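## Task

The cell is paused. Log: 04:21:04 MOVER delid E01 (N2), lid to LP4: done; 04:21:31 MOVER delid E07 (N3), lid to LP1: done; 04:21:58 MOVER delid F10 (N1), lid to LP3: done; 04:23:40 DISPENSER error, run aborted; 04:23:55 AUTO-RECOVER relid LP3 to N3: done; 04:24:20 AUTO-RECOVER relid LP4 to N2: done; 04:24:51 AUTO-RECOVER stopped by watchdog. Use the log, since the lids carry no labels, to work out which lid belongs to which plate. Seat every plate's own lid fully down on it, keep each plate at its starting nest, then press CONTINUE. If what you see disagrees with the log, press CALL instead, and every plate and lid must be left exactly as it began. Pressing RETRY, CONTINUE or SKIP fails the task if a gripper holds labware, if any plate at a nest is not seated in it, or if any lid at a nest is not seated on a plate. Only results that stay in place without the robot count; release everything and move clear at the end (contact with the panel housing, the CALL key or the needed key is still clear).

## Robot and tools

Robot: two simulated arms, left_arm and right_arm, each with a two-finger parallel gripper and a wrist camera (cam_left_wrist, cam_right_wrist, both 504x504 fisheye). Either arm may be parked out of the way. Bases in the scene frame: left_arm at (-0.032, +0.264, +0.098), right_arm at (-0.049, -0.317, +0.098); both are slightly tilted.

Frame: one shared scene frame, metres. Origin on the table surface midway between the arms; +x runs forward over the table, +y toward the left_arm side, +z up. Quaternions are written w first (qw, qx, qy, qz). The gripper's fingers point along its own +z and close along its own y. The reported end_effector_position is the point between the pads, roughly 1 cm short of the fingertips. Reported hand positions get less accurate at long reach, and motions often stop a centimetre or more from the command, usually low.

The row format (used by both motion tools): 16 numbers, left arm first then right: x, y, z, qw, qx, qy, qz, opening for left_arm, then the same eight for right_arm. Both arms always appear, even if one is idle. x, y, z and the quaternion are an absolute target pose for that gripper in the scene frame, not an offset. Opening runs from -1 (closed) to +1 (fully open, 0.094 m). To keep an arm still, resend its exact pose from the last result plus its desired opening; to hold orientation, repeat the same quaternion in every row rather than copying the drifting reported one.

execute_actions(actions): a list of actions; each action is a list of up to 15 rows, one row per 1/30 s control step; if fewer than 15 rows are given, the last row is held for the remaining steps. An empty list just returns state and images. An action is rejected for both arms if any target lies over 0.6 m from that gripper's current position along any of the gripper's axes; a malformed action, or a first action that fails this against the latest reported state, rejects the whole call. Each step the command is clamped to within 70 mm and 16 degrees of the measured pose, so a distant target needs several actions.

move(target, speed, blocking): target is one 16-number row as above (absolute poses). Each gripper travels a straight line toward its pose, both finishing together, over 0.5 to 10 s (cut off at 10 s). speed is the path's top speed in m/s, 0.002 to 0.5 (default 0.25); rotation is capped at twice that value in rad/s, taking the shorter way. Openings are applied at the start. Paths do not avoid obstacles or the other arm; faster contact hits harder, and aiming further past a contact pushes harder. blocking=false returns after 0.5 s while motion continues; other moves and actions are rejected until the end is reported, so use wait(0) or stop. The result adds a 'move:' line with the ending (done, off_target, moving, held, fault), active limits (paced: pose was clipped; held: a check blocked steps, after which the arm may surge), and each gripper's remaining distance.

wait(seconds): 0 to 10; arms keep their last command; returns early if a running move ends. stop(): brakes the running move (needs room; fingers keep moving). zoom_image(camera, region): region [x0, y0, x1, y1] in pixels of that camera's latest image, origin top-left, at most 504x504. read_manual(section): only 'licences'. finished_scene(scene): ends scene 1 or 2 and reports success; irreversible.

Results: the state line gives each gripper's position and quat; 'Hand target' shows where the controller is now driving; grip_measured is the finger opening on the command scale (the last joint value is metres). To hold an object command about 0.03 below grip_measured; smaller margins grip more gently. Readings can be off by about 1 mm. Other lines: 'pose unreachable' (clearance check altered a command), 'too close' (mount plates and frame count as part of the arm), FAULT, MOTOR HOT (from 85 °C; at 100 °C the arm drops until cooled, an OVER-TEMPERATURE FAULT). Each camera's calibration (K, fisheye D, T_world_to_cam) is printed, with small errors.

Joint ranges (rad): waist -2.880..2.880, shoulder 0..3.142, elbow 0..3.019, wrist pitch -1.693..1.571, wrist yaw -1.571..1.571, wrist roll -2.094..2.094.

Deck: labels mark nests (N) and lid parks (LP) in no particular order. Operator panel keys, left to right facing it: RETRY (white), CONTINUE (green), SKIP (yellow), CALL (blue). The first three are go keys and the job ends when one goes down; after CALL it ends when you stop. Press a key by pushing until it latches, with the gripper empty.

Avoid: knocking or placing anything off the table, dropping or slamming labware, hard pushes, arms striking each other, and holding loads long enough to overheat motors.

Each tool is called after ">>>" by a JSON object that holds its "op" and its "data".

## Session

>>> {"op": "execute_actions", "data": {"actions": []}}

Scene clock: 0.00 s.
left_arm: end_effector_position=(+0.4458, +0.3627, +0.2603) grip_measured=+1.000 end_effector_quat_wxyz=(+0.384, -0.008, +0.923, -0.001) | right_arm: end_effector_position=(+0.1937, +0.2052, +0.1380) grip_measured=+1.000 end_effector_quat_wxyz=(+0.639, -0.498, +0.584, -0.049)
Joint positions: left_arm=[ 0.14   1.067  0.764 -0.347  0.02   0.195  0.094] | right_arm=[ 1.251  2.14   0.794  1.15   0.738 -0.843  0.094]
Joint velocities: left_arm=[-0.024 -0.015 -0.007  0.007  0.007  0.007  0.   ] | right_arm=[-0.024 -0.005  0.002 -0.007  0.037 -0.022  0.   ]
Motor temperatures (°C, as the motors report them): left_arm=[22 22 21 23 21 25] | right_arm=[23 24 22 21 22 24]
Hand target (left_arm): +0.454, +0.366, +0.272; +0.395, -0.009, +0.919, +0.002
Hand target (right_arm): +0.195, +0.209, +0.140; +0.642, -0.494, +0.584, -0.047

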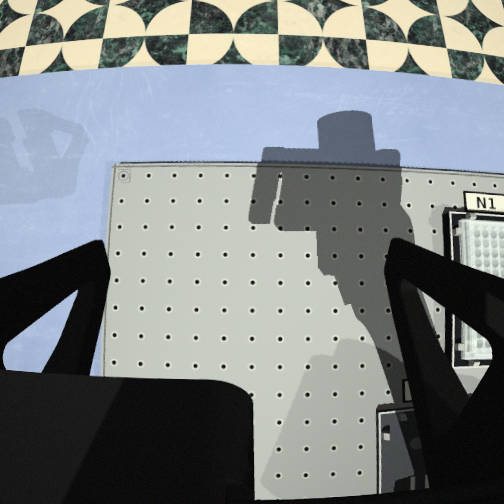

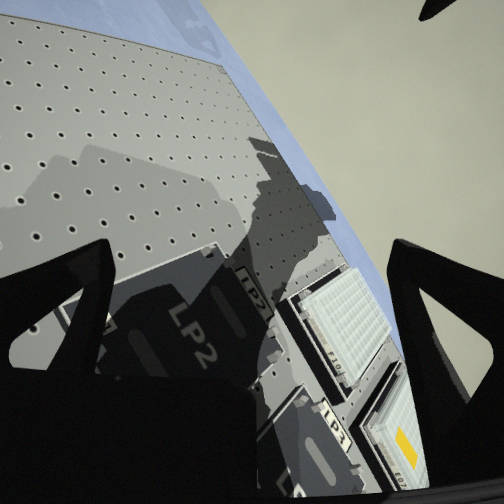

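>>> {"op": "move", "data": {"target": [0.42,0.33,0.4,0.384,0,0.923,0,1,0.17,-0.05,0.2,0.639,-0.498,0.584,-0.049,1]}}

>>> {"op": "move", "data": {"target": [0.38,0.12,0.45,0.31,0,0.95,0,1,0.3,-0.35,0.4,0.38,0,0.92,0,1], "speed": 0.35}}

Scene clock: 1.77 s.
left_arm: end_effector_position=(+0.4087, +0.3297, +0.3651) grip_measured=+1.000 end_effector_quat_wxyz=(+0.361, +0.003, +0.933, +0.000) | right_arm: end_effector_position=(+0.1672, -0.0481, +0.2025) grip_measured=+1.000 end_effector_quat_wxyz=(+0.641, -0.496, +0.585, -0.041)
Joint positions: left_arm=[-0.008  0.89   0.933 -0.747 -0.097  0.122  0.094] | right_arm=[ 1.154  1.523  0.088  1.254  0.634 -0.854  0.094]
Joint velocities: left_arm=[ 0.005  0.005  0.002  0.002  0.066 -0.037  0.   ] | right_arm=[-0.005 -0.015 -0.007 -0.027  0.022 -0.037  0.   ]
Motor temperatures (°C, as the motors report them): left_arm=[22 22 22 23 21 25] | right_arm=[23 25 22 21 22 24]
Hand target (left_arm): +0.415, +0.331, +0.399; +0.385, -0.001, +0.923, -0.001
Hand target (right_arm): +0.171, -0.049, +0.202; +0.639, -0.498, +0.585, -0.048
Off the commanded pose (left_arm): 0.037 m, 3 deg.
Off the commanded pose (right_arm): 0.004 m, 1 deg.
move: off_target (left_arm)
camera_calibration (this result's frames):
cam_left_wrist: T_world_to_cam=[[-0.00133684, -0.999987, -0.00492093, 0.33375], [-0.992497, 0.00192845, -0.122255, 0.451964], [0.122263, 0.00472057, -0.992486, 0.437015], [0, 0, 0, 1]] pos_world=[0.395588, 0.330811, 0.490629]
cam_right_wrist: T_world_to_cam=[[0.532846, -0.503552, 0.680081, -0.24678], [-0.21044, -0.857282, -0.469876, 0.0920011], [0.819628, 0.107255, -0.562766, 0.104478], [0, 0, 0, 1]] pos_world=[0.0652232, -0.0566013, 0.269856]

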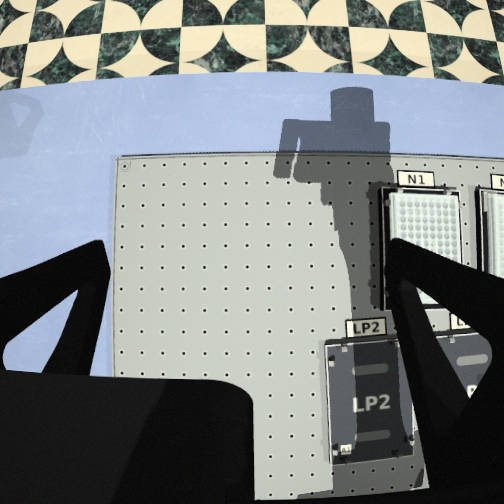

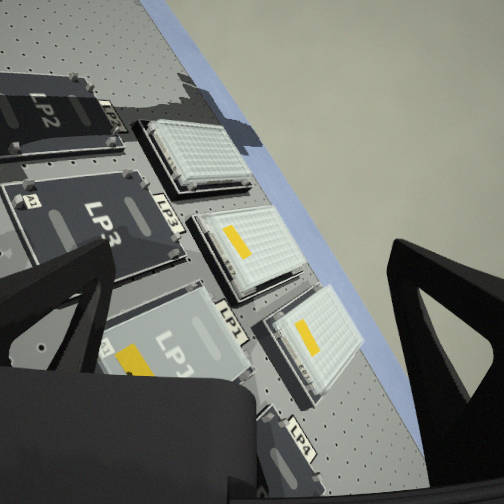

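Scene clock: 4.20 s.
left_arm: end_effector_position=(+0.3671, +0.1279, +0.4264) grip_measured=+1.000 end_effector_quat_wxyz=(+0.300, +0.007, +0.954, +0.006) | right_arm: end_effector_position=(+0.2932, -0.3476, +0.3813) grip_measured=+1.000 end_effector_quat_wxyz=(+0.363, -0.013, +0.932, +0.002)
Joint positions: left_arm=[-0.729  1.084  1.198 -1.163 -0.559 -0.494  0.094] | right_arm=[ 0.062  0.577  0.818 -0.941  0.202 -0.021  0.094]
Joint velocities: left_arm=[-0.005  0.005  0.007 -0.012  0.007 -0.007  0.   ] | right_arm=[ 0.005  0.005  0.002 -0.007 -0.037  0.022  0.   ]
Motor temperatures (°C, as the motors report them): left_arm=[22 22 23 23 21 25] | right_arm=[23 25 23 21 22 24]
Hand target (left_arm): +0.376, +0.123, +0.450; +0.311, -0.001, +0.950, -0.004
Hand target (right_arm): +0.299, -0.352, +0.402; +0.375, -0.001, +0.927, +0.005
Off the commanded pose (left_arm): 0.028 m, 2 deg.
Off the commanded pose (right_arm): 0.020 m, 3 deg.
move: off_target (left_arm, right_arm)
camera_calibration (this result's frames):
cam_left_wrist: T_world_to_cam=[[-0.00602802, -0.999801, -0.0190143, 0.13986], [-0.999957, 0.00589185, 0.00720974, 0.36556], [-0.00709628, 0.0190569, -0.999793, 0.552699], [0, 0, 0, 1]] pos_world=[0.37031, 0.127145, 0.552608]
cam_right_wrist: T_world_to_cam=[[0.0276219, -0.999618, -0.000302355, -0.351191], [-0.992913, -0.0274016, -0.115641, 0.328519], [0.115588, 0.00349443, -0.993291, 0.468448], [0, 0, 0, 1]] pos_world=[0.281744, -0.343692, 0.50319]

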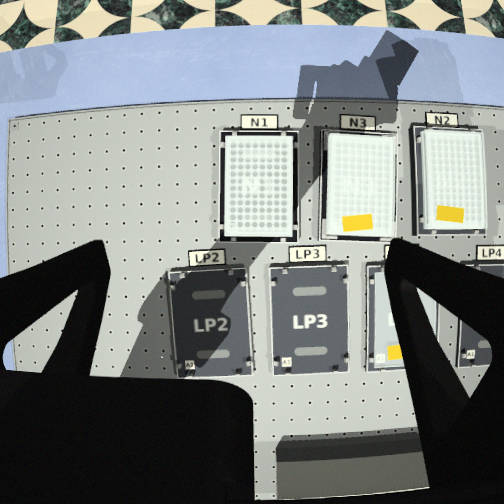

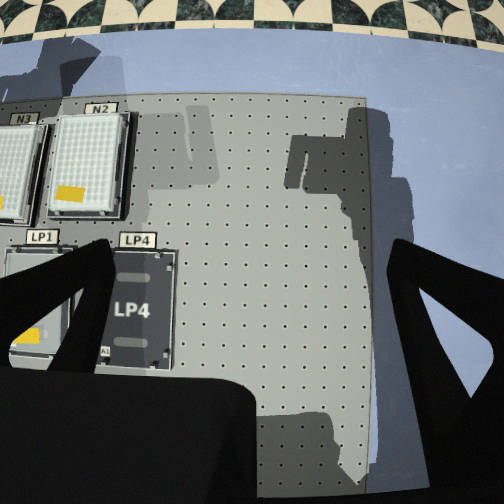

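>>> {"op": "move", "data": {"target": [0.3,0.08,0.25,0,0,1,0,1,0.36,-0.13,0.16,0.55,0,0.835,0,1], "speed": 0.35}}

>>> {"op": "zoom_image", "data": {"camera": "cam_right_wrist", "region": [0,100,400,400]}}

Scene clock: 5.87 s.
left_arm: end_effector_position=(+0.3040, +0.0721, +0.2572) grip_measured=+1.000 end_effector_quat_wxyz=(+0.014, +0.010, +1.000, -0.005) | right_arm: end_effector_position=(+0.3519, -0.1363, +0.1457) grip_measured=+1.000 end_effector_quat_wxyz=(+0.538, -0.003, +0.843, -0.010)
Joint positions: left_arm=[-0.71   1.359  1.08  -1.267 -0.205 -0.668  0.094] | right_arm=[0.629 1.575 0.39  0.784 0.748 0.118 0.094]
Joint velocities: left_arm=[-0.015 -0.005 -0.022 -0.007 -0.066  0.007  0.   ] | right_arm=[-0.005 -0.005  0.002 -0.002  0.051 -0.022  0.   ]
Motor temperatures (°C, as the motors report them): left_arm=[22 22 24 23 21 25] | right_arm=[23 25 23 21 22 24]
Hand target (left_arm): +0.302, +0.079, +0.249; +0.000, +0.000, +1.000, +0.004
Hand target (right_arm): +0.359, -0.129, +0.158; +0.552, -0.001, +0.834, -0.004
Off the commanded pose (left_arm): 0.011 m, 2 deg.
Off the commanded pose (right_arm): 0.018 m, 2 deg.
move: off_target (left_arm, right_arm)
camera_calibration (this result's frames):
cam_left_wrist: T_world_to_cam=[[-0.0170408, -0.999841, 0.00524075, 0.0776388], [-0.832203, 0.0170886, 0.554207, 0.11153], [-0.554209, 0.00508275, -0.832362, 0.508458], [0, 0, 0, 1]] pos_world=[0.37593, 0.0731363, 0.361004]
cam_right_wrist: T_world_to_cam=[[-0.00182116, -0.99988, 0.0154105, -0.133551], [-0.87283, -0.00593128, -0.487989, 0.380325], [0.488022, -0.0143394, -0.872714, 0.0758957], [0, 0, 0, 1]] pos_world=[0.294677, -0.130191, 0.253888]

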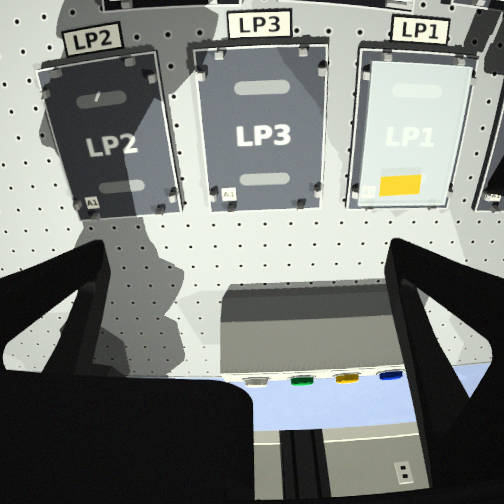

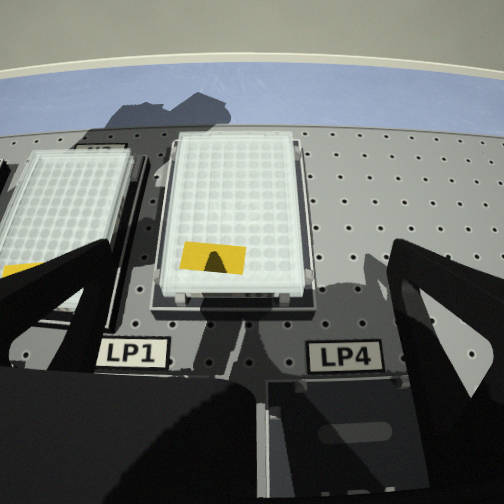

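Region (0, 100, 400, 400) of cam_right_wrist's 504x504 image, scaled by 1.260, with more detail than that image has; it fills the top 378 rows of this view, and the rest is white.

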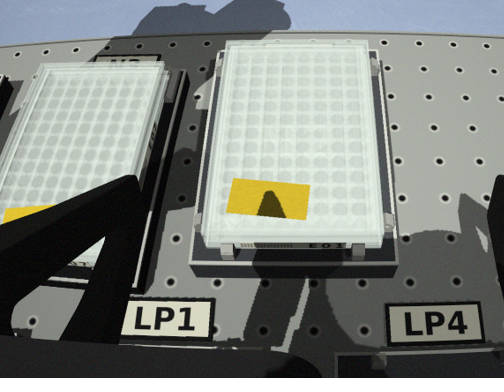

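>>> {"op": "move", "data": {"target": [0.454,-0.012,0.11,0,0,1,0,1,0.3,-0.2,0.15,0.75,-0.13,0.63,0.15,1]}}

>>> {"op": "zoom_image", "data": {"camera": "cam_right_wrist", "region": [100,100,400,350]}}

Scene clock: 8.07 s.
left_arm: end_effector_position=(+0.4305, -0.0089, +0.1105) grip_measured=+1.000 end_effector_quat_wxyz=(-0.014, +0.006, +1.000, +0.012) | right_arm: end_effector_position=(+0.2984, -0.1944, +0.1420) grip_measured=+1.000 end_effector_quat_wxyz=(+0.612, -0.176, +0.754, +0.164)
Joint positions: left_arm=[-0.621  1.913  1.376 -1.057 -0.199 -0.597  0.094] | right_arm=[ 0.199  1.773  0.088  1.543 -0.163 -0.179  0.094]
Joint velocities: left_arm=[-0.015  0.005  0.002 -0.002  0.007 -0.007  0.   ] | right_arm=[-0.015 -0.005 -0.002  0.002  0.007 -0.051  0.   ]
Motor temperatures (°C, as the motors report them): left_arm=[22 22 24 23 21 25] | right_arm=[23 25 23 21 22 24]
Hand target (left_arm): +0.454, -0.015, +0.113; +0.001, -0.000, +1.000, +0.001
Hand target (right_arm): +0.301, -0.200, +0.149; +0.624, -0.176, +0.745, +0.154
Off the commanded pose (left_arm): 0.024 m, 2 deg.
Off the commanded pose (right_arm): 0.010 m, 22 deg; orientation clipped at the last step of the last action.
joint sent to its limit (right arm) — the command would take joint 4 (wrist pitch) past its upper limit, so that joint was sent only as far as its limit.
move: off_target (left_arm, right_arm); limits=paced
camera_calibration (this result's frames):
cam_left_wrist: T_world_to_cam=[[-0.0107251, -0.999532, -0.0286519, 0.000602559], [-0.800466, -0.00859048, 0.599316, 0.280614], [-0.599282, 0.0293626, -0.799999, 0.472839], [0, 0, 0, 1]] pos_world=[0.507992, -0.0108709, 0.210112]
cam_right_wrist: T_world_to_cam=[[0.469571, -0.882193, -0.0351894, -0.30235], [-0.660622, -0.324633, -0.676899, 0.233023], [0.585732, 0.341099, -0.735234, 0.118382], [0, 0, 0, 1]] pos_world=[0.226575, -0.231465, 0.234131]

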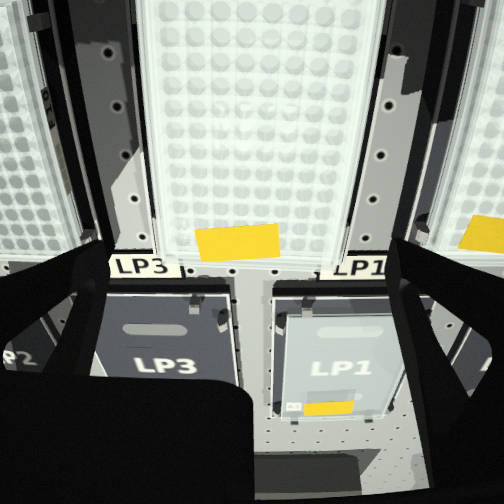

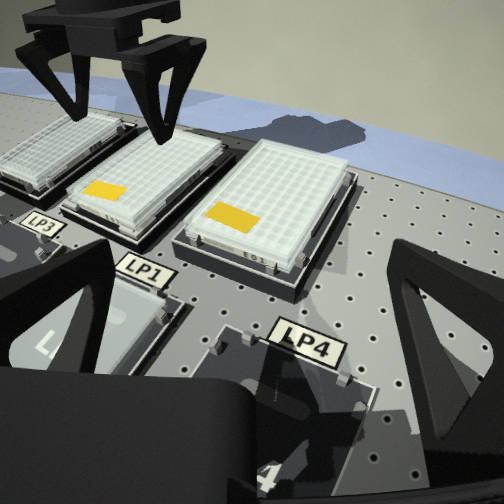

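Region (100, 100, 400, 350) of cam_right_wrist's 504x504 image, scaled by 1.680, with more detail than that image has.

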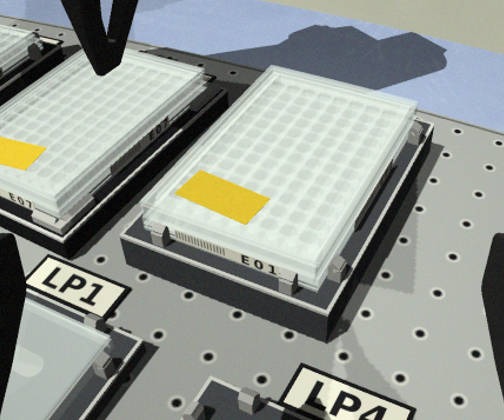

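>>> {"op": "move", "data": {"target": [0.47,-0.016,0.075,0,0,1,0,1,0.2984,-0.1944,0.145,0.612,-0.176,0.754,0.164,1], "speed": 0.08}}

>>> {"op": "zoom_image", "data": {"camera": "cam_right_wrist", "region": [0,50,300,270]}}

Scene clock: 9.43 s.
left_arm: end_effector_position=(+0.4469, -0.0097, +0.0772) grip_measured=+1.000 end_effector_quat_wxyz=(-0.014, +0.005, +1.000, +0.011) | right_arm: end_effector_position=(+0.2985, -0.1945, +0.1420) grip_measured=+1.000 end_effector_quat_wxyz=(+0.610, -0.177, +0.755, +0.163)
Joint positions: left_arm=[-0.594  1.986  1.401 -1.002 -0.197 -0.571  0.094] | right_arm=[ 0.198  1.761  0.088  1.527 -0.164 -0.181  0.094]
Joint velocities: left_arm=[-0.015 -0.005 -0.017 -0.002 -0.007  0.051  0.   ] | right_arm=[-0.015 -0.005  0.002 -0.007  0.007 -0.022  0.   ]
Motor temperatures (°C, as the motors report them): left_arm=[22 23 24 23 21 25] | right_arm=[23 25 23 21 22 24]
Hand target (left_arm): +0.470, -0.016, +0.076; +0.000, -0.000, +1.000, +0.000
Hand target (right_arm): +0.298, -0.194, +0.145; +0.612, -0.176, +0.753, +0.164
Off the commanded pose (left_arm): 0.024 m, 2 deg.
Off the commanded pose (right_arm): 0.003 m, 0 deg.
move: off_target (left_arm)
camera_calibration (this result's frames):
cam_left_wrist: T_world_to_cam=[[-0.00840643, -0.999614, -0.026461, -0.00221904], [-0.800254, -0.00914207, 0.599592, 0.313561], [-0.599603, 0.026216, -0.799868, 0.456227], [0, 0, 0, 1]] pos_world=[0.524465, -0.011312, 0.176854]
cam_right_wrist: T_world_to_cam=[[0.470533, -0.881728, -0.03397, -0.302885], [-0.662456, -0.327563, -0.673687, 0.232592], [0.582882, 0.339495, -0.738235, 0.119315], [0, 0, 0, 1]] pos_world=[0.227053, -0.231381, 0.234488]

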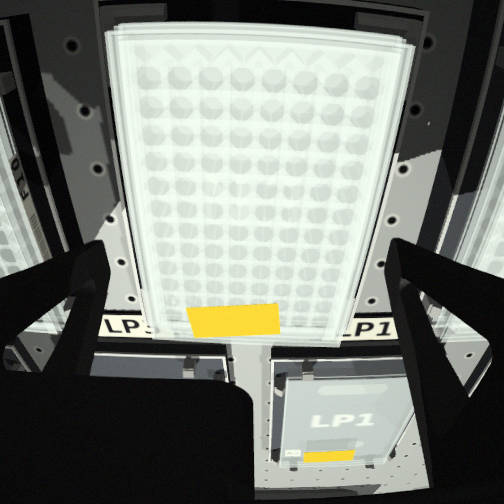

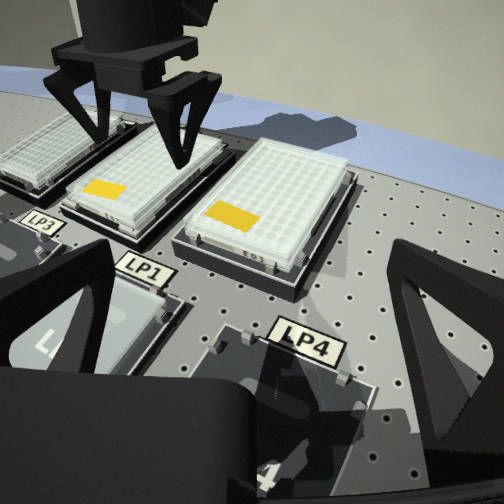

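Region (0, 50, 300, 270) of cam_right_wrist's 504x504 image, scaled by 1.680, with more detail than that image has; it fills the top 370 rows of this view, and the rest is white.

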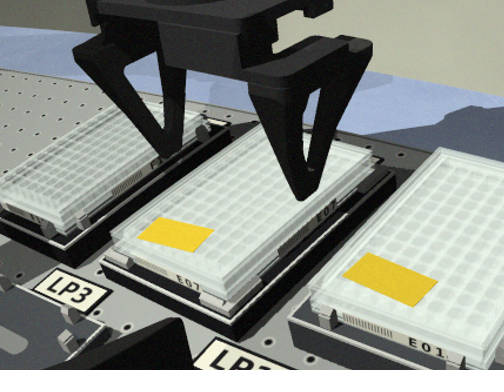

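>>> {"op": "move", "data": {"target": [0.472,-0.018,0.061,0,0.02,1,0,1,0.2984,-0.1944,0.145,0.612,-0.176,0.754,0.164,1], "speed": 0.03}}

>>> {"op": "zoom_image", "data": {"camera": "cam_right_wrist", "region": [60,100,260,250]}}

Scene clock: 10.93 s.
left_arm: end_effector_position=(+0.4483, -0.0133, +0.0663) grip_measured=+1.000 end_effector_quat_wxyz=(-0.012, +0.026, +1.000, +0.009) | right_arm: end_effector_position=(+0.2985, -0.1945, +0.1420) grip_measured=+1.000 end_effector_quat_wxyz=(+0.610, -0.177, +0.755, +0.163)
Joint positions: left_arm=[-0.594  2.007  1.401 -0.976 -0.197 -0.527  0.094] | right_arm=[ 0.198  1.761  0.088  1.527 -0.164 -0.181  0.094]
Joint velocities: left_arm=[ 0.005 -0.015 -0.002 -0.012  0.066  0.022  0.   ] | right_arm=[-0.005 -0.015 -0.012  0.007  0.037 -0.007  0.   ]
Motor temperatures (°C, as the motors report them): left_arm=[22 23 24 23 21 25] | right_arm=[23 25 23 21 22 24]
Hand target (left_arm): +0.471, -0.018, +0.062; +0.000, +0.020, +1.000, +0.000
Hand target (right_arm): +0.298, -0.194, +0.145; +0.612, -0.176, +0.754, +0.164
Off the commanded pose (left_arm): 0.025 m, 2 deg.
Off the commanded pose (right_arm): 0.003 m, 0 deg.
move: off_target (left_arm)
camera_calibration (this result's frames):
cam_left_wrist: T_world_to_cam=[[-0.0507905, -0.998464, -0.0221504, 0.012652], [-0.801517, 0.0275204, 0.597338, 0.322355], [-0.595811, 0.048093, -0.801684, 0.44715], [0, 0, 0, 1]] pos_world=[0.525432, -0.0177436, 0.166198]
cam_right_wrist: T_world_to_cam=[[0.470533, -0.881728, -0.03397, -0.302885], [-0.662456, -0.327563, -0.673687, 0.232592], [0.582882, 0.339495, -0.738235, 0.119315], [0, 0, 0, 1]] pos_world=[0.227053, -0.231381, 0.234488]

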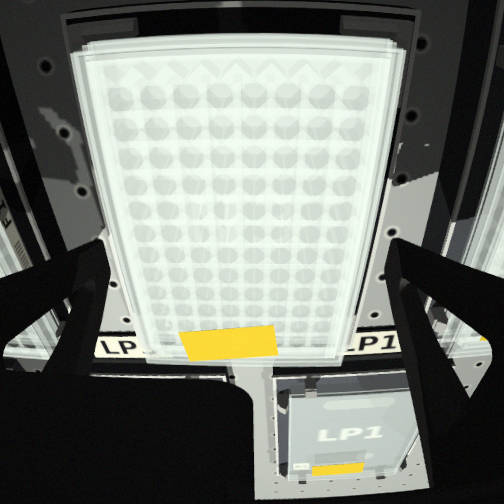

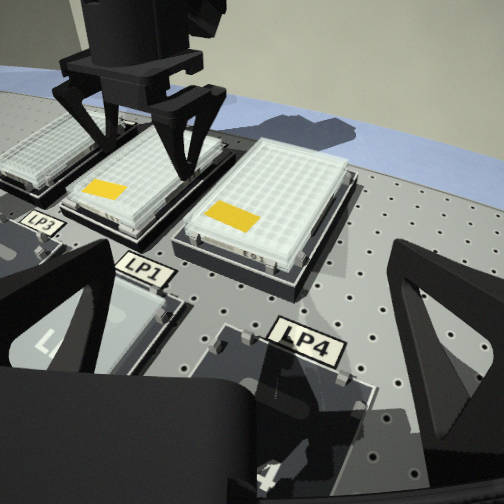

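Region (60, 100, 260, 250) of cam_right_wrist's 504x504 image, scaled by 2.520, with more detail than that image has; it fills the top 378 rows of this view, and the rest is white.

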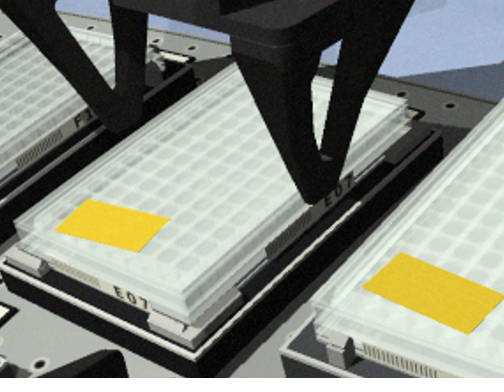

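>>> {"op": "move", "data": {"target": [0.472,-0.013,0.054,0,0.018,1,0,1,0.2984,-0.1944,0.145,0.612,-0.176,0.754,0.164,1], "speed": 0.02}}

>>> {"op": "zoom_image", "data": {"camera": "cam_right_wrist", "region": [60,100,260,250]}}

Scene clock: 12.60 s.
left_arm: end_effector_position=(+0.4550, -0.0106, +0.0651) grip_measured=+1.000 end_effector_quat_wxyz=(-0.005, +0.022, +1.000, +0.005) | right_arm: end_effector_position=(+0.2985, -0.1945, +0.1420) grip_measured=+1.000 end_effector_quat_wxyz=(+0.610, -0.177, +0.755, +0.163)
Joint positions: left_arm=[-0.583  2.007  1.401 -0.958 -0.197 -0.521  0.094] | right_arm=[ 0.198  1.761  0.088  1.527 -0.164 -0.181  0.094]
Joint velocities: left_arm=[ 0.015  0.005  0.007 -0.012 -0.007 -0.022  0.   ] | right_arm=[-0.005 -0.005  0.002  0.012 -0.11   0.037  0.   ]
Motor temperatures (°C, as the motors report them): left_arm=[22 23 25 23 21 25] | right_arm=[23 25 23 21 22 24]
Hand target (left_arm): +0.471, -0.013, +0.055; +0.000, +0.018, +1.000, +0.000
Hand target (right_arm): +0.298, -0.194, +0.145; +0.612, -0.176, +0.754, +0.164
Off the commanded pose (left_arm): 0.020 m, 1 deg.
Off the commanded pose (right_arm): 0.003 m, 0 deg.
move: off_target (left_arm)
camera_calibration (this result's frames):
cam_left_wrist: T_world_to_cam=[[-0.04258, -0.998993, -0.0141094, 0.0113433], [-0.80987, 0.0262422, 0.586023, 0.332879], [-0.585063, 0.0363796, -0.810172, 0.44553], [0, 0, 0, 1]] pos_world=[0.530734, -0.0136118, 0.166041]
cam_right_wrist: T_world_to_cam=[[0.470533, -0.881728, -0.03397, -0.302885], [-0.662456, -0.327563, -0.673687, 0.232592], [0.582882, 0.339495, -0.738235, 0.119315], [0, 0, 0, 1]] pos_world=[0.227053, -0.231381, 0.234488]

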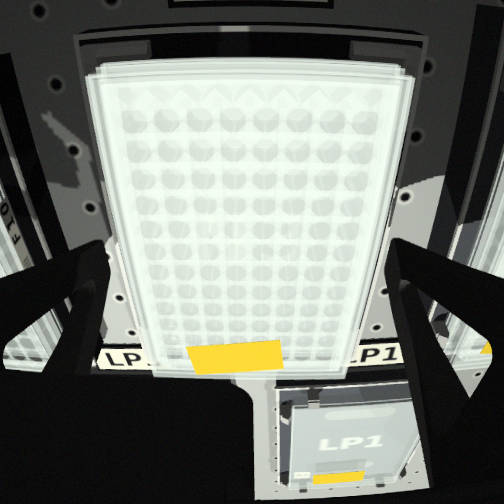

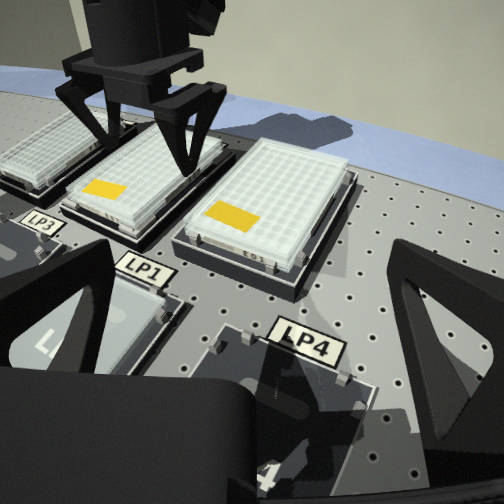

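Region (60, 100, 260, 250) of cam_right_wrist's 504x504 image, scaled by 2.520, with more detail than that image has; it fills the top 378 rows of this view, and the rest is white.

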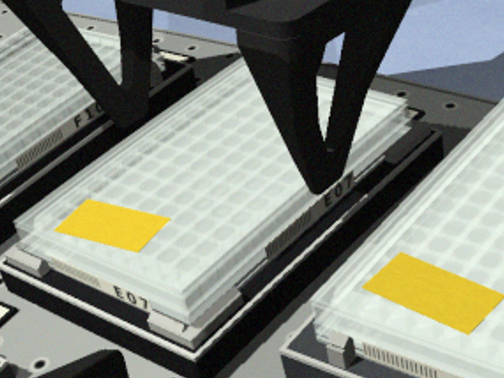

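>>> {"op": "move", "data": {"target": [0.472,-0.013,0.049,0,0.018,1,0,1,0.2984,-0.1944,0.145,0.612,-0.176,0.754,0.164,1], "speed": 0.03}}

>>> {"op": "zoom_image", "data": {"camera": "cam_right_wrist", "region": [60,100,260,250]}}

Scene clock: 13.87 s.
left_arm: end_effector_position=(+0.4551, -0.0120, +0.0597) grip_measured=+1.000 end_effector_quat_wxyz=(-0.005, +0.024, +1.000, +0.005) | right_arm: end_effector_position=(+0.2985, -0.1945, +0.1420) grip_measured=+1.000 end_effector_quat_wxyz=(+0.610, -0.177, +0.755, +0.163)
Joint positions: left_arm=[-0.583  2.017  1.401 -0.947 -0.197 -0.519  0.094] | right_arm=[ 0.198  1.761  0.088  1.527 -0.164 -0.181  0.094]
Joint velocities: left_arm=[-0.005 -0.005  0.007 -0.007 -0.066 -0.037  0.   ] | right_arm=[-0.005 -0.015 -0.002  0.017 -0.007 -0.037  0.   ]
Motor temperatures (°C, as the motors report them): left_arm=[22 23 25 23 21 25] | right_arm=[23 25 23 21 22 24]
Hand target (left_arm): +0.471, -0.013, +0.050; +0.000, +0.018, +1.000, +0.000
Hand target (right_arm): +0.298, -0.194, +0.145; +0.612, -0.176, +0.754, +0.164
Off the commanded pose (left_arm): 0.020 m, 1 deg.
Off the commanded pose (right_arm): 0.003 m, 0 deg.
move: off_target (left_arm)
camera_calibration (this result's frames):
cam_left_wrist: T_world_to_cam=[[-0.0448665, -0.998894, -0.014085, 0.01096], [-0.809794, 0.0281093, 0.586041, 0.33621], [-0.584997, 0.0376995, -0.810159, 0.441248], [0, 0, 0, 1]] pos_world=[0.530882, -0.0151377, 0.160603]
cam_right_wrist: T_world_to_cam=[[0.470533, -0.881728, -0.03397, -0.302885], [-0.662456, -0.327563, -0.673687, 0.232592], [0.582882, 0.339495, -0.738235, 0.119315], [0, 0, 0, 1]] pos_world=[0.227053, -0.231381, 0.234488]

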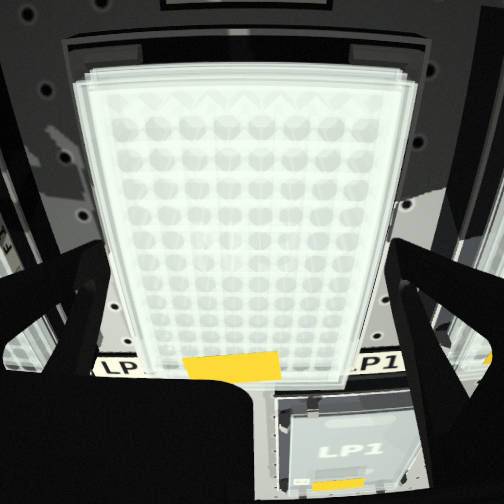

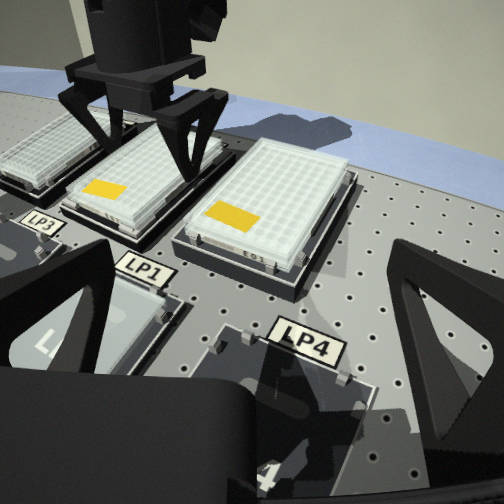

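Region (60, 100, 260, 250) of cam_right_wrist's 504x504 image, scaled by 2.520, with more detail than that image has; it fills the top 378 rows of this view, and the rest is white.

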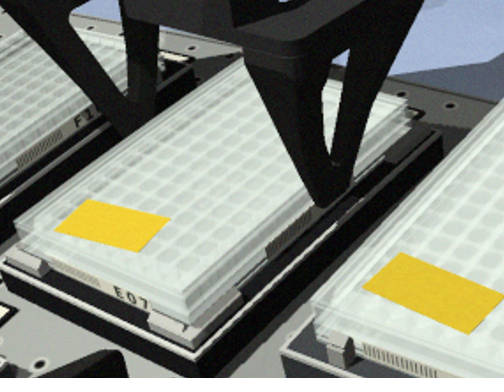

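Closing for a test grip.

>>> {"op": "execute_actions", "data": {"actions": [[[0.471,-0.011,0.047,0,0.018,1,0,1,0.2984,-0.1944,0.145,0.612,-0.176,0.754,0.164,1]],[[0.471,-0.011,0.047,0,0.018,1,0,0.76,0.2984,-0.1944,0.145,0.612,-0.176,0.754,0.164,1]]]}}

>>> {"op": "zoom_image", "data": {"camera": "cam_right_wrist", "region": [60,100,260,250]}}

Scene clock: 14.93 s.
left_arm: end_effector_position=(+0.4577, -0.0109, +0.0592) grip_measured=+0.777 end_effector_quat_wxyz=(-0.003, +0.022, +1.000, +0.003) | right_arm: end_effector_position=(+0.2985, -0.1945, +0.1420) grip_measured=+1.000 end_effector_quat_wxyz=(+0.610, -0.177, +0.755, +0.163)
Joint positions: left_arm=[-0.579  2.017  1.401 -0.94  -0.196 -0.516  0.083] | right_arm=[ 0.198  1.761  0.088  1.527 -0.164 -0.181  0.094]
Joint velocities: left_arm=[-0.024 -0.005 -0.007 -0.007 -0.022  0.022 -0.001] | right_arm=[ 0.005 -0.005 -0.002 -0.002  0.037  0.022  0.   ]
Motor temperatures (°C, as the motors report them): left_arm=[22 23 25 23 21 25] | right_arm=[23 25 23 21 22 24]
Hand target (left_arm): +0.471, -0.011, +0.047; +0.000, +0.018, +1.000, +0.000
Hand target (right_arm): +0.298, -0.194, +0.145; +0.612, -0.176, +0.754, +0.164
Off the commanded pose (left_arm): 0.018 m, 1 deg.
Off the commanded pose (right_arm): 0.003 m, 0 deg.
camera_calibration (this result's frames):
cam_left_wrist: T_world_to_cam=[[-0.0423431, -0.999046, -0.010689, 0.0107447], [-0.812875, 0.0282282, 0.581753, 0.340197], [-0.580897, 0.0333221, -0.813295, 0.440589], [0, 0, 0, 1]] pos_world=[0.53293, -0.0135501, 0.160533]
cam_right_wrist: T_world_to_cam=[[0.470533, -0.881728, -0.03397, -0.302885], [-0.662456, -0.327563, -0.673687, 0.232592], [0.582882, 0.339495, -0.738235, 0.119315], [0, 0, 0, 1]] pos_world=[0.227053, -0.231381, 0.234488]

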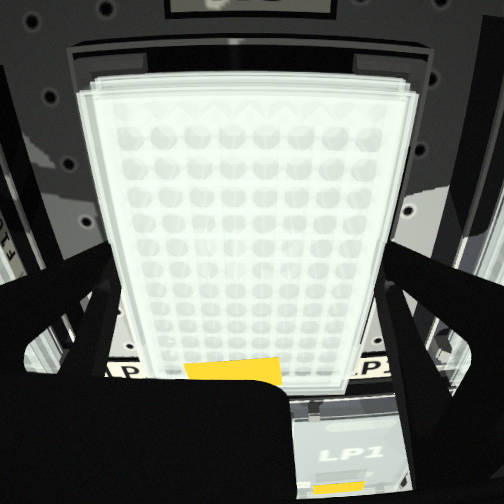

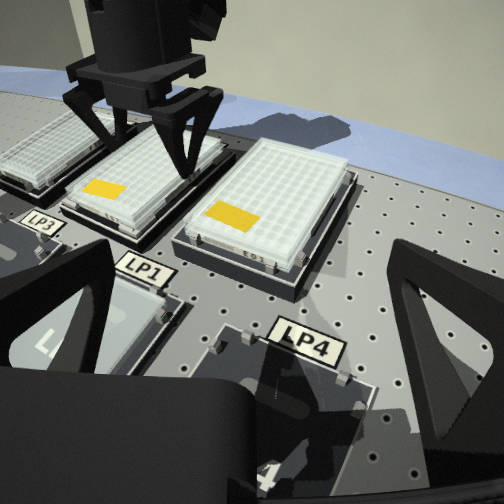

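Region (60, 100, 260, 250) of cam_right_wrist's 504x504 image, scaled by 2.520, with more detail than that image has; it fills the top 378 rows of this view, and the rest is white.

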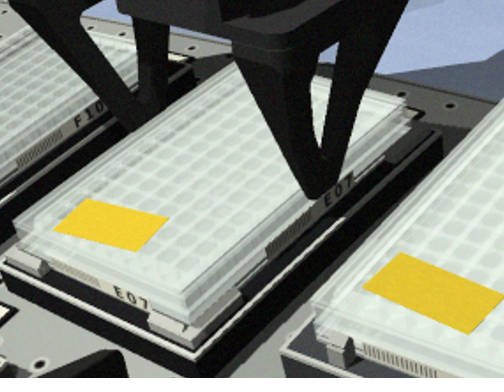

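Gripped on the lid side. Lifting.

>>> {"op": "move", "data": {"target": [0.465,-0.011,0.11,0,0.018,1,0,0.745,0.2984,-0.1944,0.145,0.612,-0.176,0.754,0.164,1], "speed": 0.05}}

>>> {"op": "move", "data": {"target": [0.465,0.125,0.10,0,0.01,1,0,0.745,0.29,-0.10,0.15,0.612,-0.176,0.754,0.164,1], "speed": 0.12}}

Scene clock: 16.40 s.
left_arm: end_effector_position=(+0.4548, -0.0033, +0.0882) grip_measured=+0.770 end_effector_quat_wxyz=(-0.011, +0.020, +1.000, +0.006) | right_arm: end_effector_position=(+0.2985, -0.1945, +0.1420) grip_measured=+1.000 end_effector_quat_wxyz=(+0.610, -0.177, +0.755, +0.163)
Joint positions: left_arm=[-0.579  1.969  1.412 -1.018 -0.192 -0.523  0.083] | right_arm=[ 0.198  1.761  0.088  1.527 -0.164 -0.181  0.094]
Joint velocities: left_arm=[-0.005 -0.005  0.017  0.012  0.022  0.051 -0.   ] | right_arm=[-0.005 -0.015 -0.002  0.012  0.022 -0.007  0.   ]
Motor temperatures (°C, as the motors report them): left_arm=[22 23 25 23 21 25] | right_arm=[23 25 23 21 22 24]
Hand target (left_arm): +0.464, -0.010, +0.110; +0.000, +0.018, +1.000, -0.000
Hand target (right_arm): +0.298, -0.194, +0.145; +0.612, -0.176, +0.754, +0.164
Off the commanded pose (left_arm): 0.025 m, 1 deg.
Off the commanded pose (right_arm): 0.003 m, 0 deg.
move: off_target (left_arm)
camera_calibration (this result's frames):
cam_left_wrist: T_world_to_cam=[[-0.0383123, -0.999145, -0.0155501, 0.0171165], [-0.802803, 0.02151, 0.595856, 0.314877], [-0.595012, 0.0353123, -0.802941, 0.467763], [0, 0, 0, 1]] pos_world=[0.531765, -0.00618888, 0.18823]
cam_right_wrist: T_world_to_cam=[[0.470533, -0.881728, -0.03397, -0.302885], [-0.662456, -0.327563, -0.673687, 0.232592], [0.582882, 0.339495, -0.738235, 0.119315], [0, 0, 0, 1]] pos_world=[0.227053, -0.231381, 0.234488]

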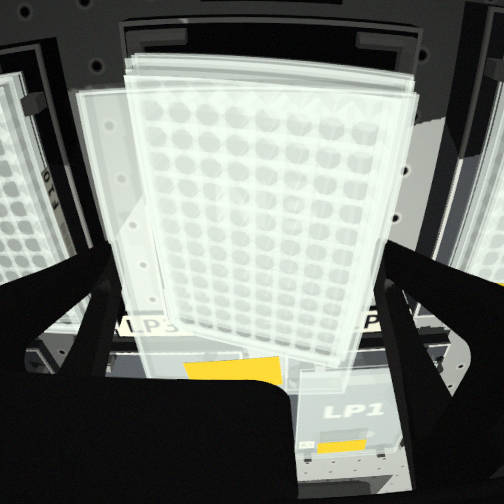

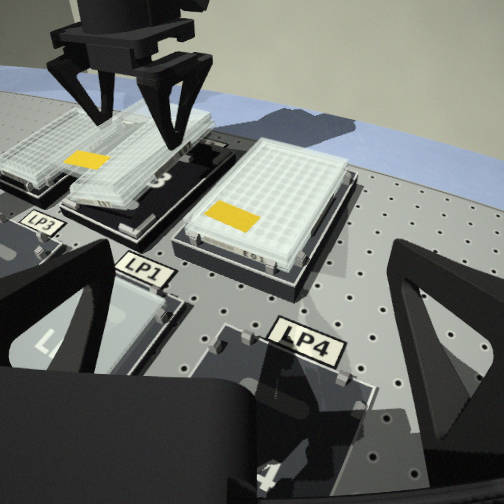

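Scene clock: 17.87 s.
left_arm: end_effector_position=(+0.4654, +0.1219, +0.0951) grip_measured=+0.770 end_effector_quat_wxyz=(-0.010, +0.009, +1.000, +0.006) | right_arm: end_effector_position=(+0.2904, -0.1048, +0.1574) grip_measured=+1.000 end_effector_quat_wxyz=(+0.621, -0.177, +0.747, +0.158)
Joint positions: left_arm=[-0.364  1.821  1.262 -0.972 -0.189 -0.327  0.083] | right_arm=[ 0.603  1.778  0.181  1.475  0.242 -0.141  0.094]
Joint velocities: left_arm=[ 0.005 -0.015 -0.002 -0.012 -0.051 -0.022 -0.001] | right_arm=[-0.005  0.005 -0.002  0.007 -0.066 -0.037  0.   ]
Motor temperatures (°C, as the motors report them): left_arm=[22 23 25 23 21 25] | right_arm=[23 25 23 21 22 24]
Hand target (left_arm): +0.467, +0.125, +0.099; -0.000, +0.010, +1.000, +0.001
Hand target (right_arm): +0.289, -0.100, +0.150; +0.612, -0.178, +0.753, +0.162
Off the commanded pose (left_arm): 0.006 m, 1 deg.
Off the commanded pose (right_arm): 0.009 m, 1 deg.
move: done
camera_calibration (this result's frames):
cam_left_wrist: T_world_to_cam=[[-0.0155537, -0.99975, -0.0160636, 0.132278], [-0.805038, 0.00299291, 0.593215, 0.320143], [-0.593019, 0.0221585, -0.804884, 0.476056], [0, 0, 0, 1]] pos_world=[0.542095, 0.120738, 0.195381]
cam_right_wrist: T_world_to_cam=[[0.465119, -0.885032, -0.0195814, -0.220468], [-0.645721, -0.324054, -0.6914, 0.265298], [0.605565, 0.334227, -0.722207, 0.0952939], [0, 0, 0, 1]] pos_world=[0.216145, -0.141, 0.247932]

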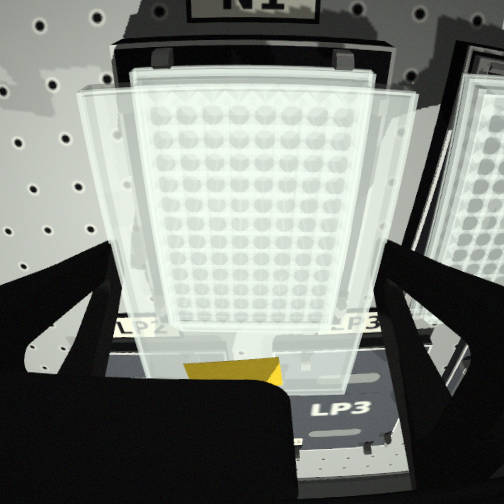

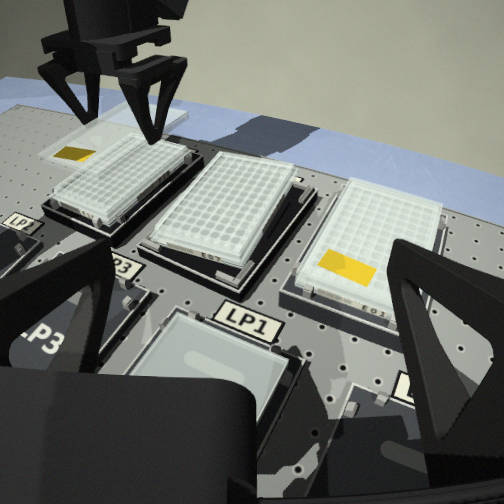

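>>> {"op": "move", "data": {"target": [0.465,0.123,0.066,0,0.008,1,0,0.745,0.29,-0.10,0.15,0.612,-0.176,0.754,0.164,1], "speed": 0.04}}

Scene clock: 18.90 s.
left_arm: end_effector_position=(+0.4699, +0.1181, +0.0865) grip_measured=+0.770 end_effector_quat_wxyz=(+0.013, +0.007, +1.000, -0.003) | right_arm: end_effector_position=(+0.2903, -0.1048, +0.1571) grip_measured=+1.000 end_effector_quat_wxyz=(+0.620, -0.175, +0.748, +0.159)
Joint positions: left_arm=[-0.364  1.821  1.234 -0.894 -0.186 -0.322  0.083] | right_arm=[ 0.603  1.778  0.181  1.474  0.242 -0.135  0.094]
Joint velocities: left_arm=[ 0.005 -0.005  0.002 -0.012  0.007 -0.007  0.001] | right_arm=[ 0.005  0.005 -0.012 -0.007  0.066 -0.022  0.   ]
Motor temperatures (°C, as the motors report them): left_arm=[22 23 25 23 21 25] | right_arm=[23 25 23 21 22 24]
Hand target (left_arm): +0.465, +0.123, +0.067; -0.000, +0.008, +1.000, -0.000
Hand target (right_arm): +0.290, -0.100, +0.150; +0.612, -0.176, +0.754, +0.164
Off the commanded pose (left_arm): 0.022 m, 2 deg.
Off the commanded pose (right_arm): 0.009 m, 1 deg.
move: off_target (left_arm)
camera_calibration (this result's frames):
cam_left_wrist: T_world_to_cam=[[-0.0115097, -0.999931, 0.00212735, 0.124956], [-0.830956, 0.0107481, 0.556234, 0.343393], [-0.556219, 0.00463437, -0.831023, 0.458925], [0, 0, 0, 1]] pos_world=[0.542045, 0.11913, 0.190105]
cam_right_wrist: T_world_to_cam=[[0.464385, -0.885283, -0.0248936, -0.219396], [-0.648553, -0.320796, -0.690268, 0.265989], [0.603097, 0.336695, -0.723126, 0.0962001], [0, 0, 0, 1]] pos_world=[0.216374, -0.14129, 0.247707]

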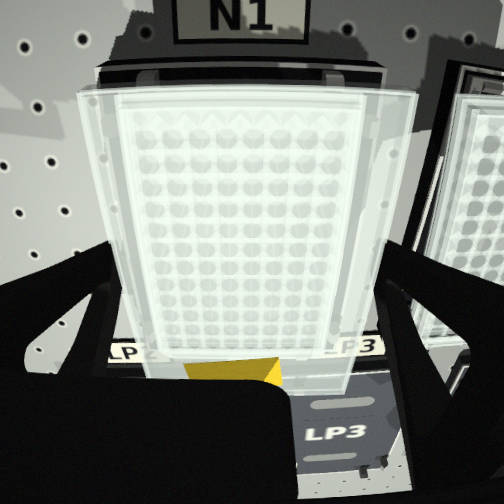

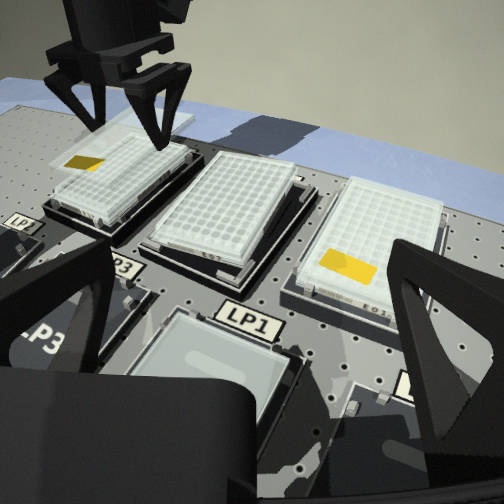

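>>> {"op": "execute_actions", "data": {"actions": [[[0.462,0.125,0.063,0,0.004,1,0,0.745,0.29,-0.10,0.15,0.612,-0.176,0.754,0.164,1]],[[0.460,0.127,0.058,0,0.004,1,0,0.745,0.29,-0.10,0.15,0.612,-0.176,0.754,0.164,1]]]}}

Scene clock: 19.97 s.
left_arm: end_effector_position=(+0.4645, +0.1213, +0.0780) grip_measured=+0.770 end_effector_quat_wxyz=(+0.013, +0.004, +1.000, -0.003) | right_arm: end_effector_position=(+0.2903, -0.1048, +0.1571) grip_measured=+1.000 end_effector_quat_wxyz=(+0.620, -0.175, +0.748, +0.160)
Joint positions: left_arm=[-0.359  1.821  1.207 -0.866 -0.186 -0.322  0.083] | right_arm=[ 0.603  1.778  0.181  1.474  0.242 -0.134  0.094]
Joint velocities: left_arm=[-0.015 -0.005 -0.007 -0.002  0.007  0.007 -0.001] | right_arm=[-0.005 -0.024 -0.002 -0.002 -0.051  0.007  0.   ]
Motor temperatures (°C, as the motors report them): left_arm=[22 23 24 23 21 25] | right_arm=[23 25 23 21 22 24]
Hand target (left_arm): +0.460, +0.127, +0.058; -0.000, +0.004, +1.000, +0.000
Hand target (right_arm): +0.290, -0.100, +0.150; +0.612, -0.176, +0.754, +0.164
Off the commanded pose (left_arm): 0.021 m, 2 deg.
Off the commanded pose (right_arm): 0.009 m, 1 deg.
camera_calibration (this result's frames):
cam_left_wrist: T_world_to_cam=[[-0.00651165, -0.999977, 0.00172314, 0.125837], [-0.830945, 0.00636958, 0.556317, 0.344111], [-0.556316, 0.0021907, -0.830968, 0.449229], [0, 0, 0, 1]] pos_world=[0.53667, 0.122658, 0.181643]
cam_right_wrist: T_world_to_cam=[[0.464254, -0.885331, -0.0256438, -0.219245], [-0.648837, -0.320247, -0.690255, 0.266127], [0.602892, 0.337093, -0.723111, 0.096299], [0, 0, 0, 1]] pos_world=[0.216401, -0.14134, 0.247708]

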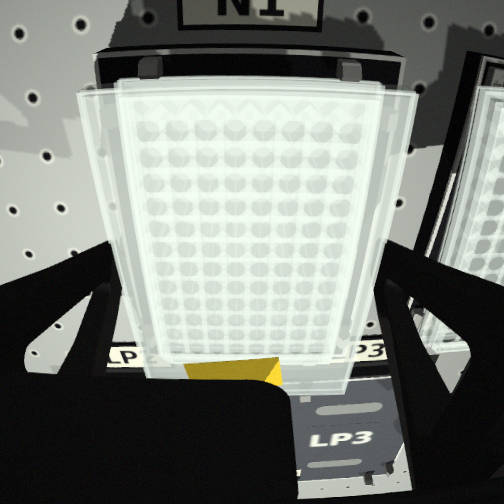

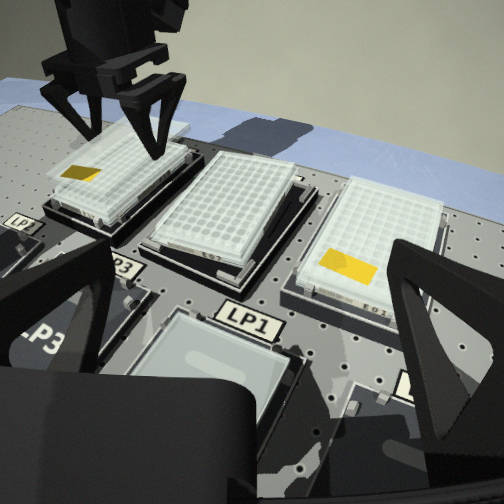

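>>> {"op": "execute_actions", "data": {"actions": [[[0.455,0.127,0.057,-0.013,0.004,1,0,0.745,0.29,-0.10,0.15,0.612,-0.176,0.754,0.164,1]],[[0.455,0.127,0.051,-0.013,0.004,1,0,0.745,0.29,-0.10,0.15,0.612,-0.176,0.754,0.164,1]]]}}

Scene clock: 21.10 s.
left_arm: end_effector_position=(+0.4615, +0.1197, +0.0703) grip_measured=+0.770 end_effector_quat_wxyz=(+0.004, +0.006, +1.000, -0.004) | right_arm: end_effector_position=(+0.2903, -0.1048, +0.1571) grip_measured=+1.000 end_effector_quat_wxyz=(+0.620, -0.175, +0.748, +0.160)
Joint positions: left_arm=[-0.358  1.837  1.207 -0.866 -0.178 -0.322  0.083] | right_arm=[ 0.603  1.778  0.181  1.474  0.242 -0.134  0.094]
Joint velocities: left_arm=[-0.005 -0.005 -0.017 -0.007 -0.007  0.022  0.001] | right_arm=[-0.015 -0.015  0.007  0.002 -0.007 -0.022  0.   ]
Motor temperatures (°C, as the motors report them): left_arm=[22 23 24 23 21 25] | right_arm=[23 25 23 21 22 24]
Hand target (left_arm): +0.455, +0.127, +0.051; -0.013, +0.004, +1.000, +0.000
Hand target (right_arm): +0.290, -0.100, +0.150; +0.612, -0.176, +0.754, +0.164
Off the commanded pose (left_arm): 0.022 m, 2 deg.
Off the commanded pose (right_arm): 0.009 m, 1 deg.
camera_calibration (this result's frames):
cam_left_wrist: T_world_to_cam=[[-0.00878753, -0.999951, 0.00452061, 0.125127], [-0.820937, 0.00979545, 0.570935, 0.339802], [-0.570952, 0.00130598, -0.820983, 0.44729], [0, 0, 0, 1]] pos_world=[0.535437, 0.121208, 0.172647]
cam_right_wrist: T_world_to_cam=[[0.464254, -0.885331, -0.0256438, -0.219245], [-0.648837, -0.320247, -0.690255, 0.266127], [0.602892, 0.337093, -0.723111, 0.096299], [0, 0, 0, 1]] pos_world=[0.216401, -0.14134, 0.247708]

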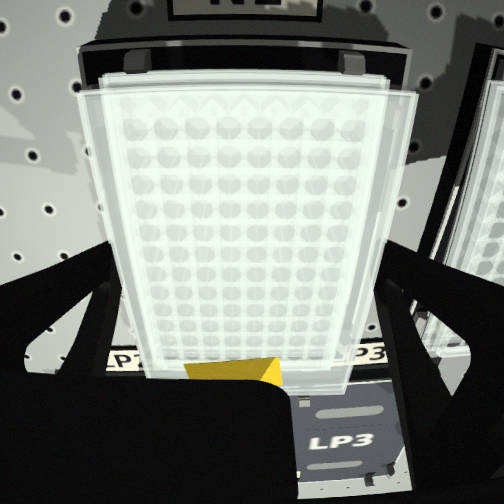

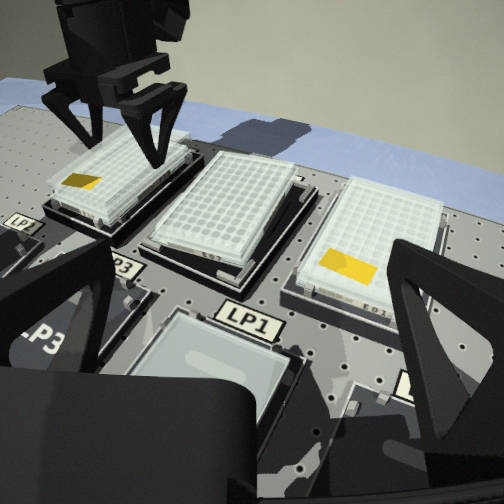

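>>> {"op": "execute_actions", "data": {"actions": [[[0.454,0.129,0.047,-0.013,0.003,1,0,0.745,0.29,-0.10,0.15,0.612,-0.176,0.754,0.164,1]]]}}

Scene clock: 21.67 s.
left_arm: end_effector_position=(+0.4595, +0.1230, +0.0677) grip_measured=+0.770 end_effector_quat_wxyz=(+0.001, +0.003, +1.000, -0.003) | right_arm: end_effector_position=(+0.2903, -0.1048, +0.1571) grip_measured=+1.000 end_effector_quat_wxyz=(+0.620, -0.175, +0.748, +0.160)
Joint positions: left_arm=[-0.353  1.838  1.201 -0.865 -0.178 -0.321  0.083] | right_arm=[ 0.603  1.778  0.181  1.474  0.242 -0.134  0.094]
Joint velocities: left_arm=[-0.024  0.005 -0.007 -0.007  0.007  0.037  0.   ] | right_arm=[-0.015 -0.015  0.002  0.002 -0.022  0.051  0.   ]
Motor temperatures (°C, as the motors report them): left_arm=[22 24 24 23 21 25] | right_arm=[23 25 23 21 22 24]
Hand target (left_arm): +0.454, +0.129, +0.048; -0.013, +0.003, +1.000, +0.000
Hand target (right_arm): +0.290, -0.100, +0.150; +0.612, -0.176, +0.754, +0.164
Off the commanded pose (left_arm): 0.022 m, 2 deg.
Off the commanded pose (right_arm): 0.009 m, 1 deg.
camera_calibration (this result's frames):
cam_left_wrist: T_world_to_cam=[[-0.00450987, -0.999988, 0.00215695, 0.126621], [-0.817628, 0.00492928, 0.575726, 0.338452], [-0.57573, 0.000832867, -0.81764, 0.446037], [0, 0, 0, 1]] pos_world=[0.534095, 0.124579, 0.169569]
cam_right_wrist: T_world_to_cam=[[0.464254, -0.885331, -0.0256438, -0.219245], [-0.648837, -0.320247, -0.690255, 0.266127], [0.602892, 0.337093, -0.723111, 0.096299], [0, 0, 0, 1]] pos_world=[0.216401, -0.14134, 0.247708]

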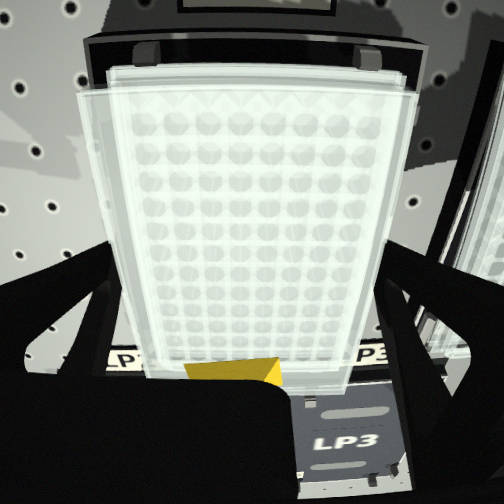

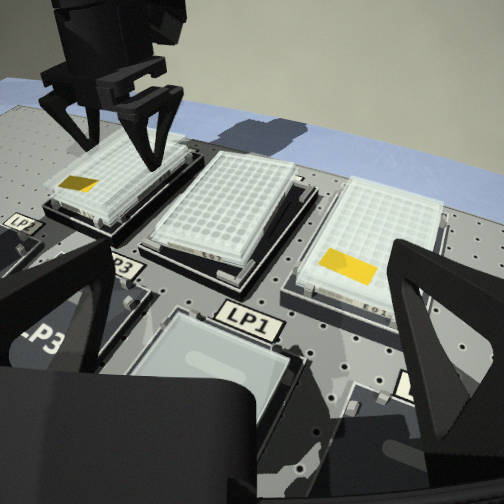

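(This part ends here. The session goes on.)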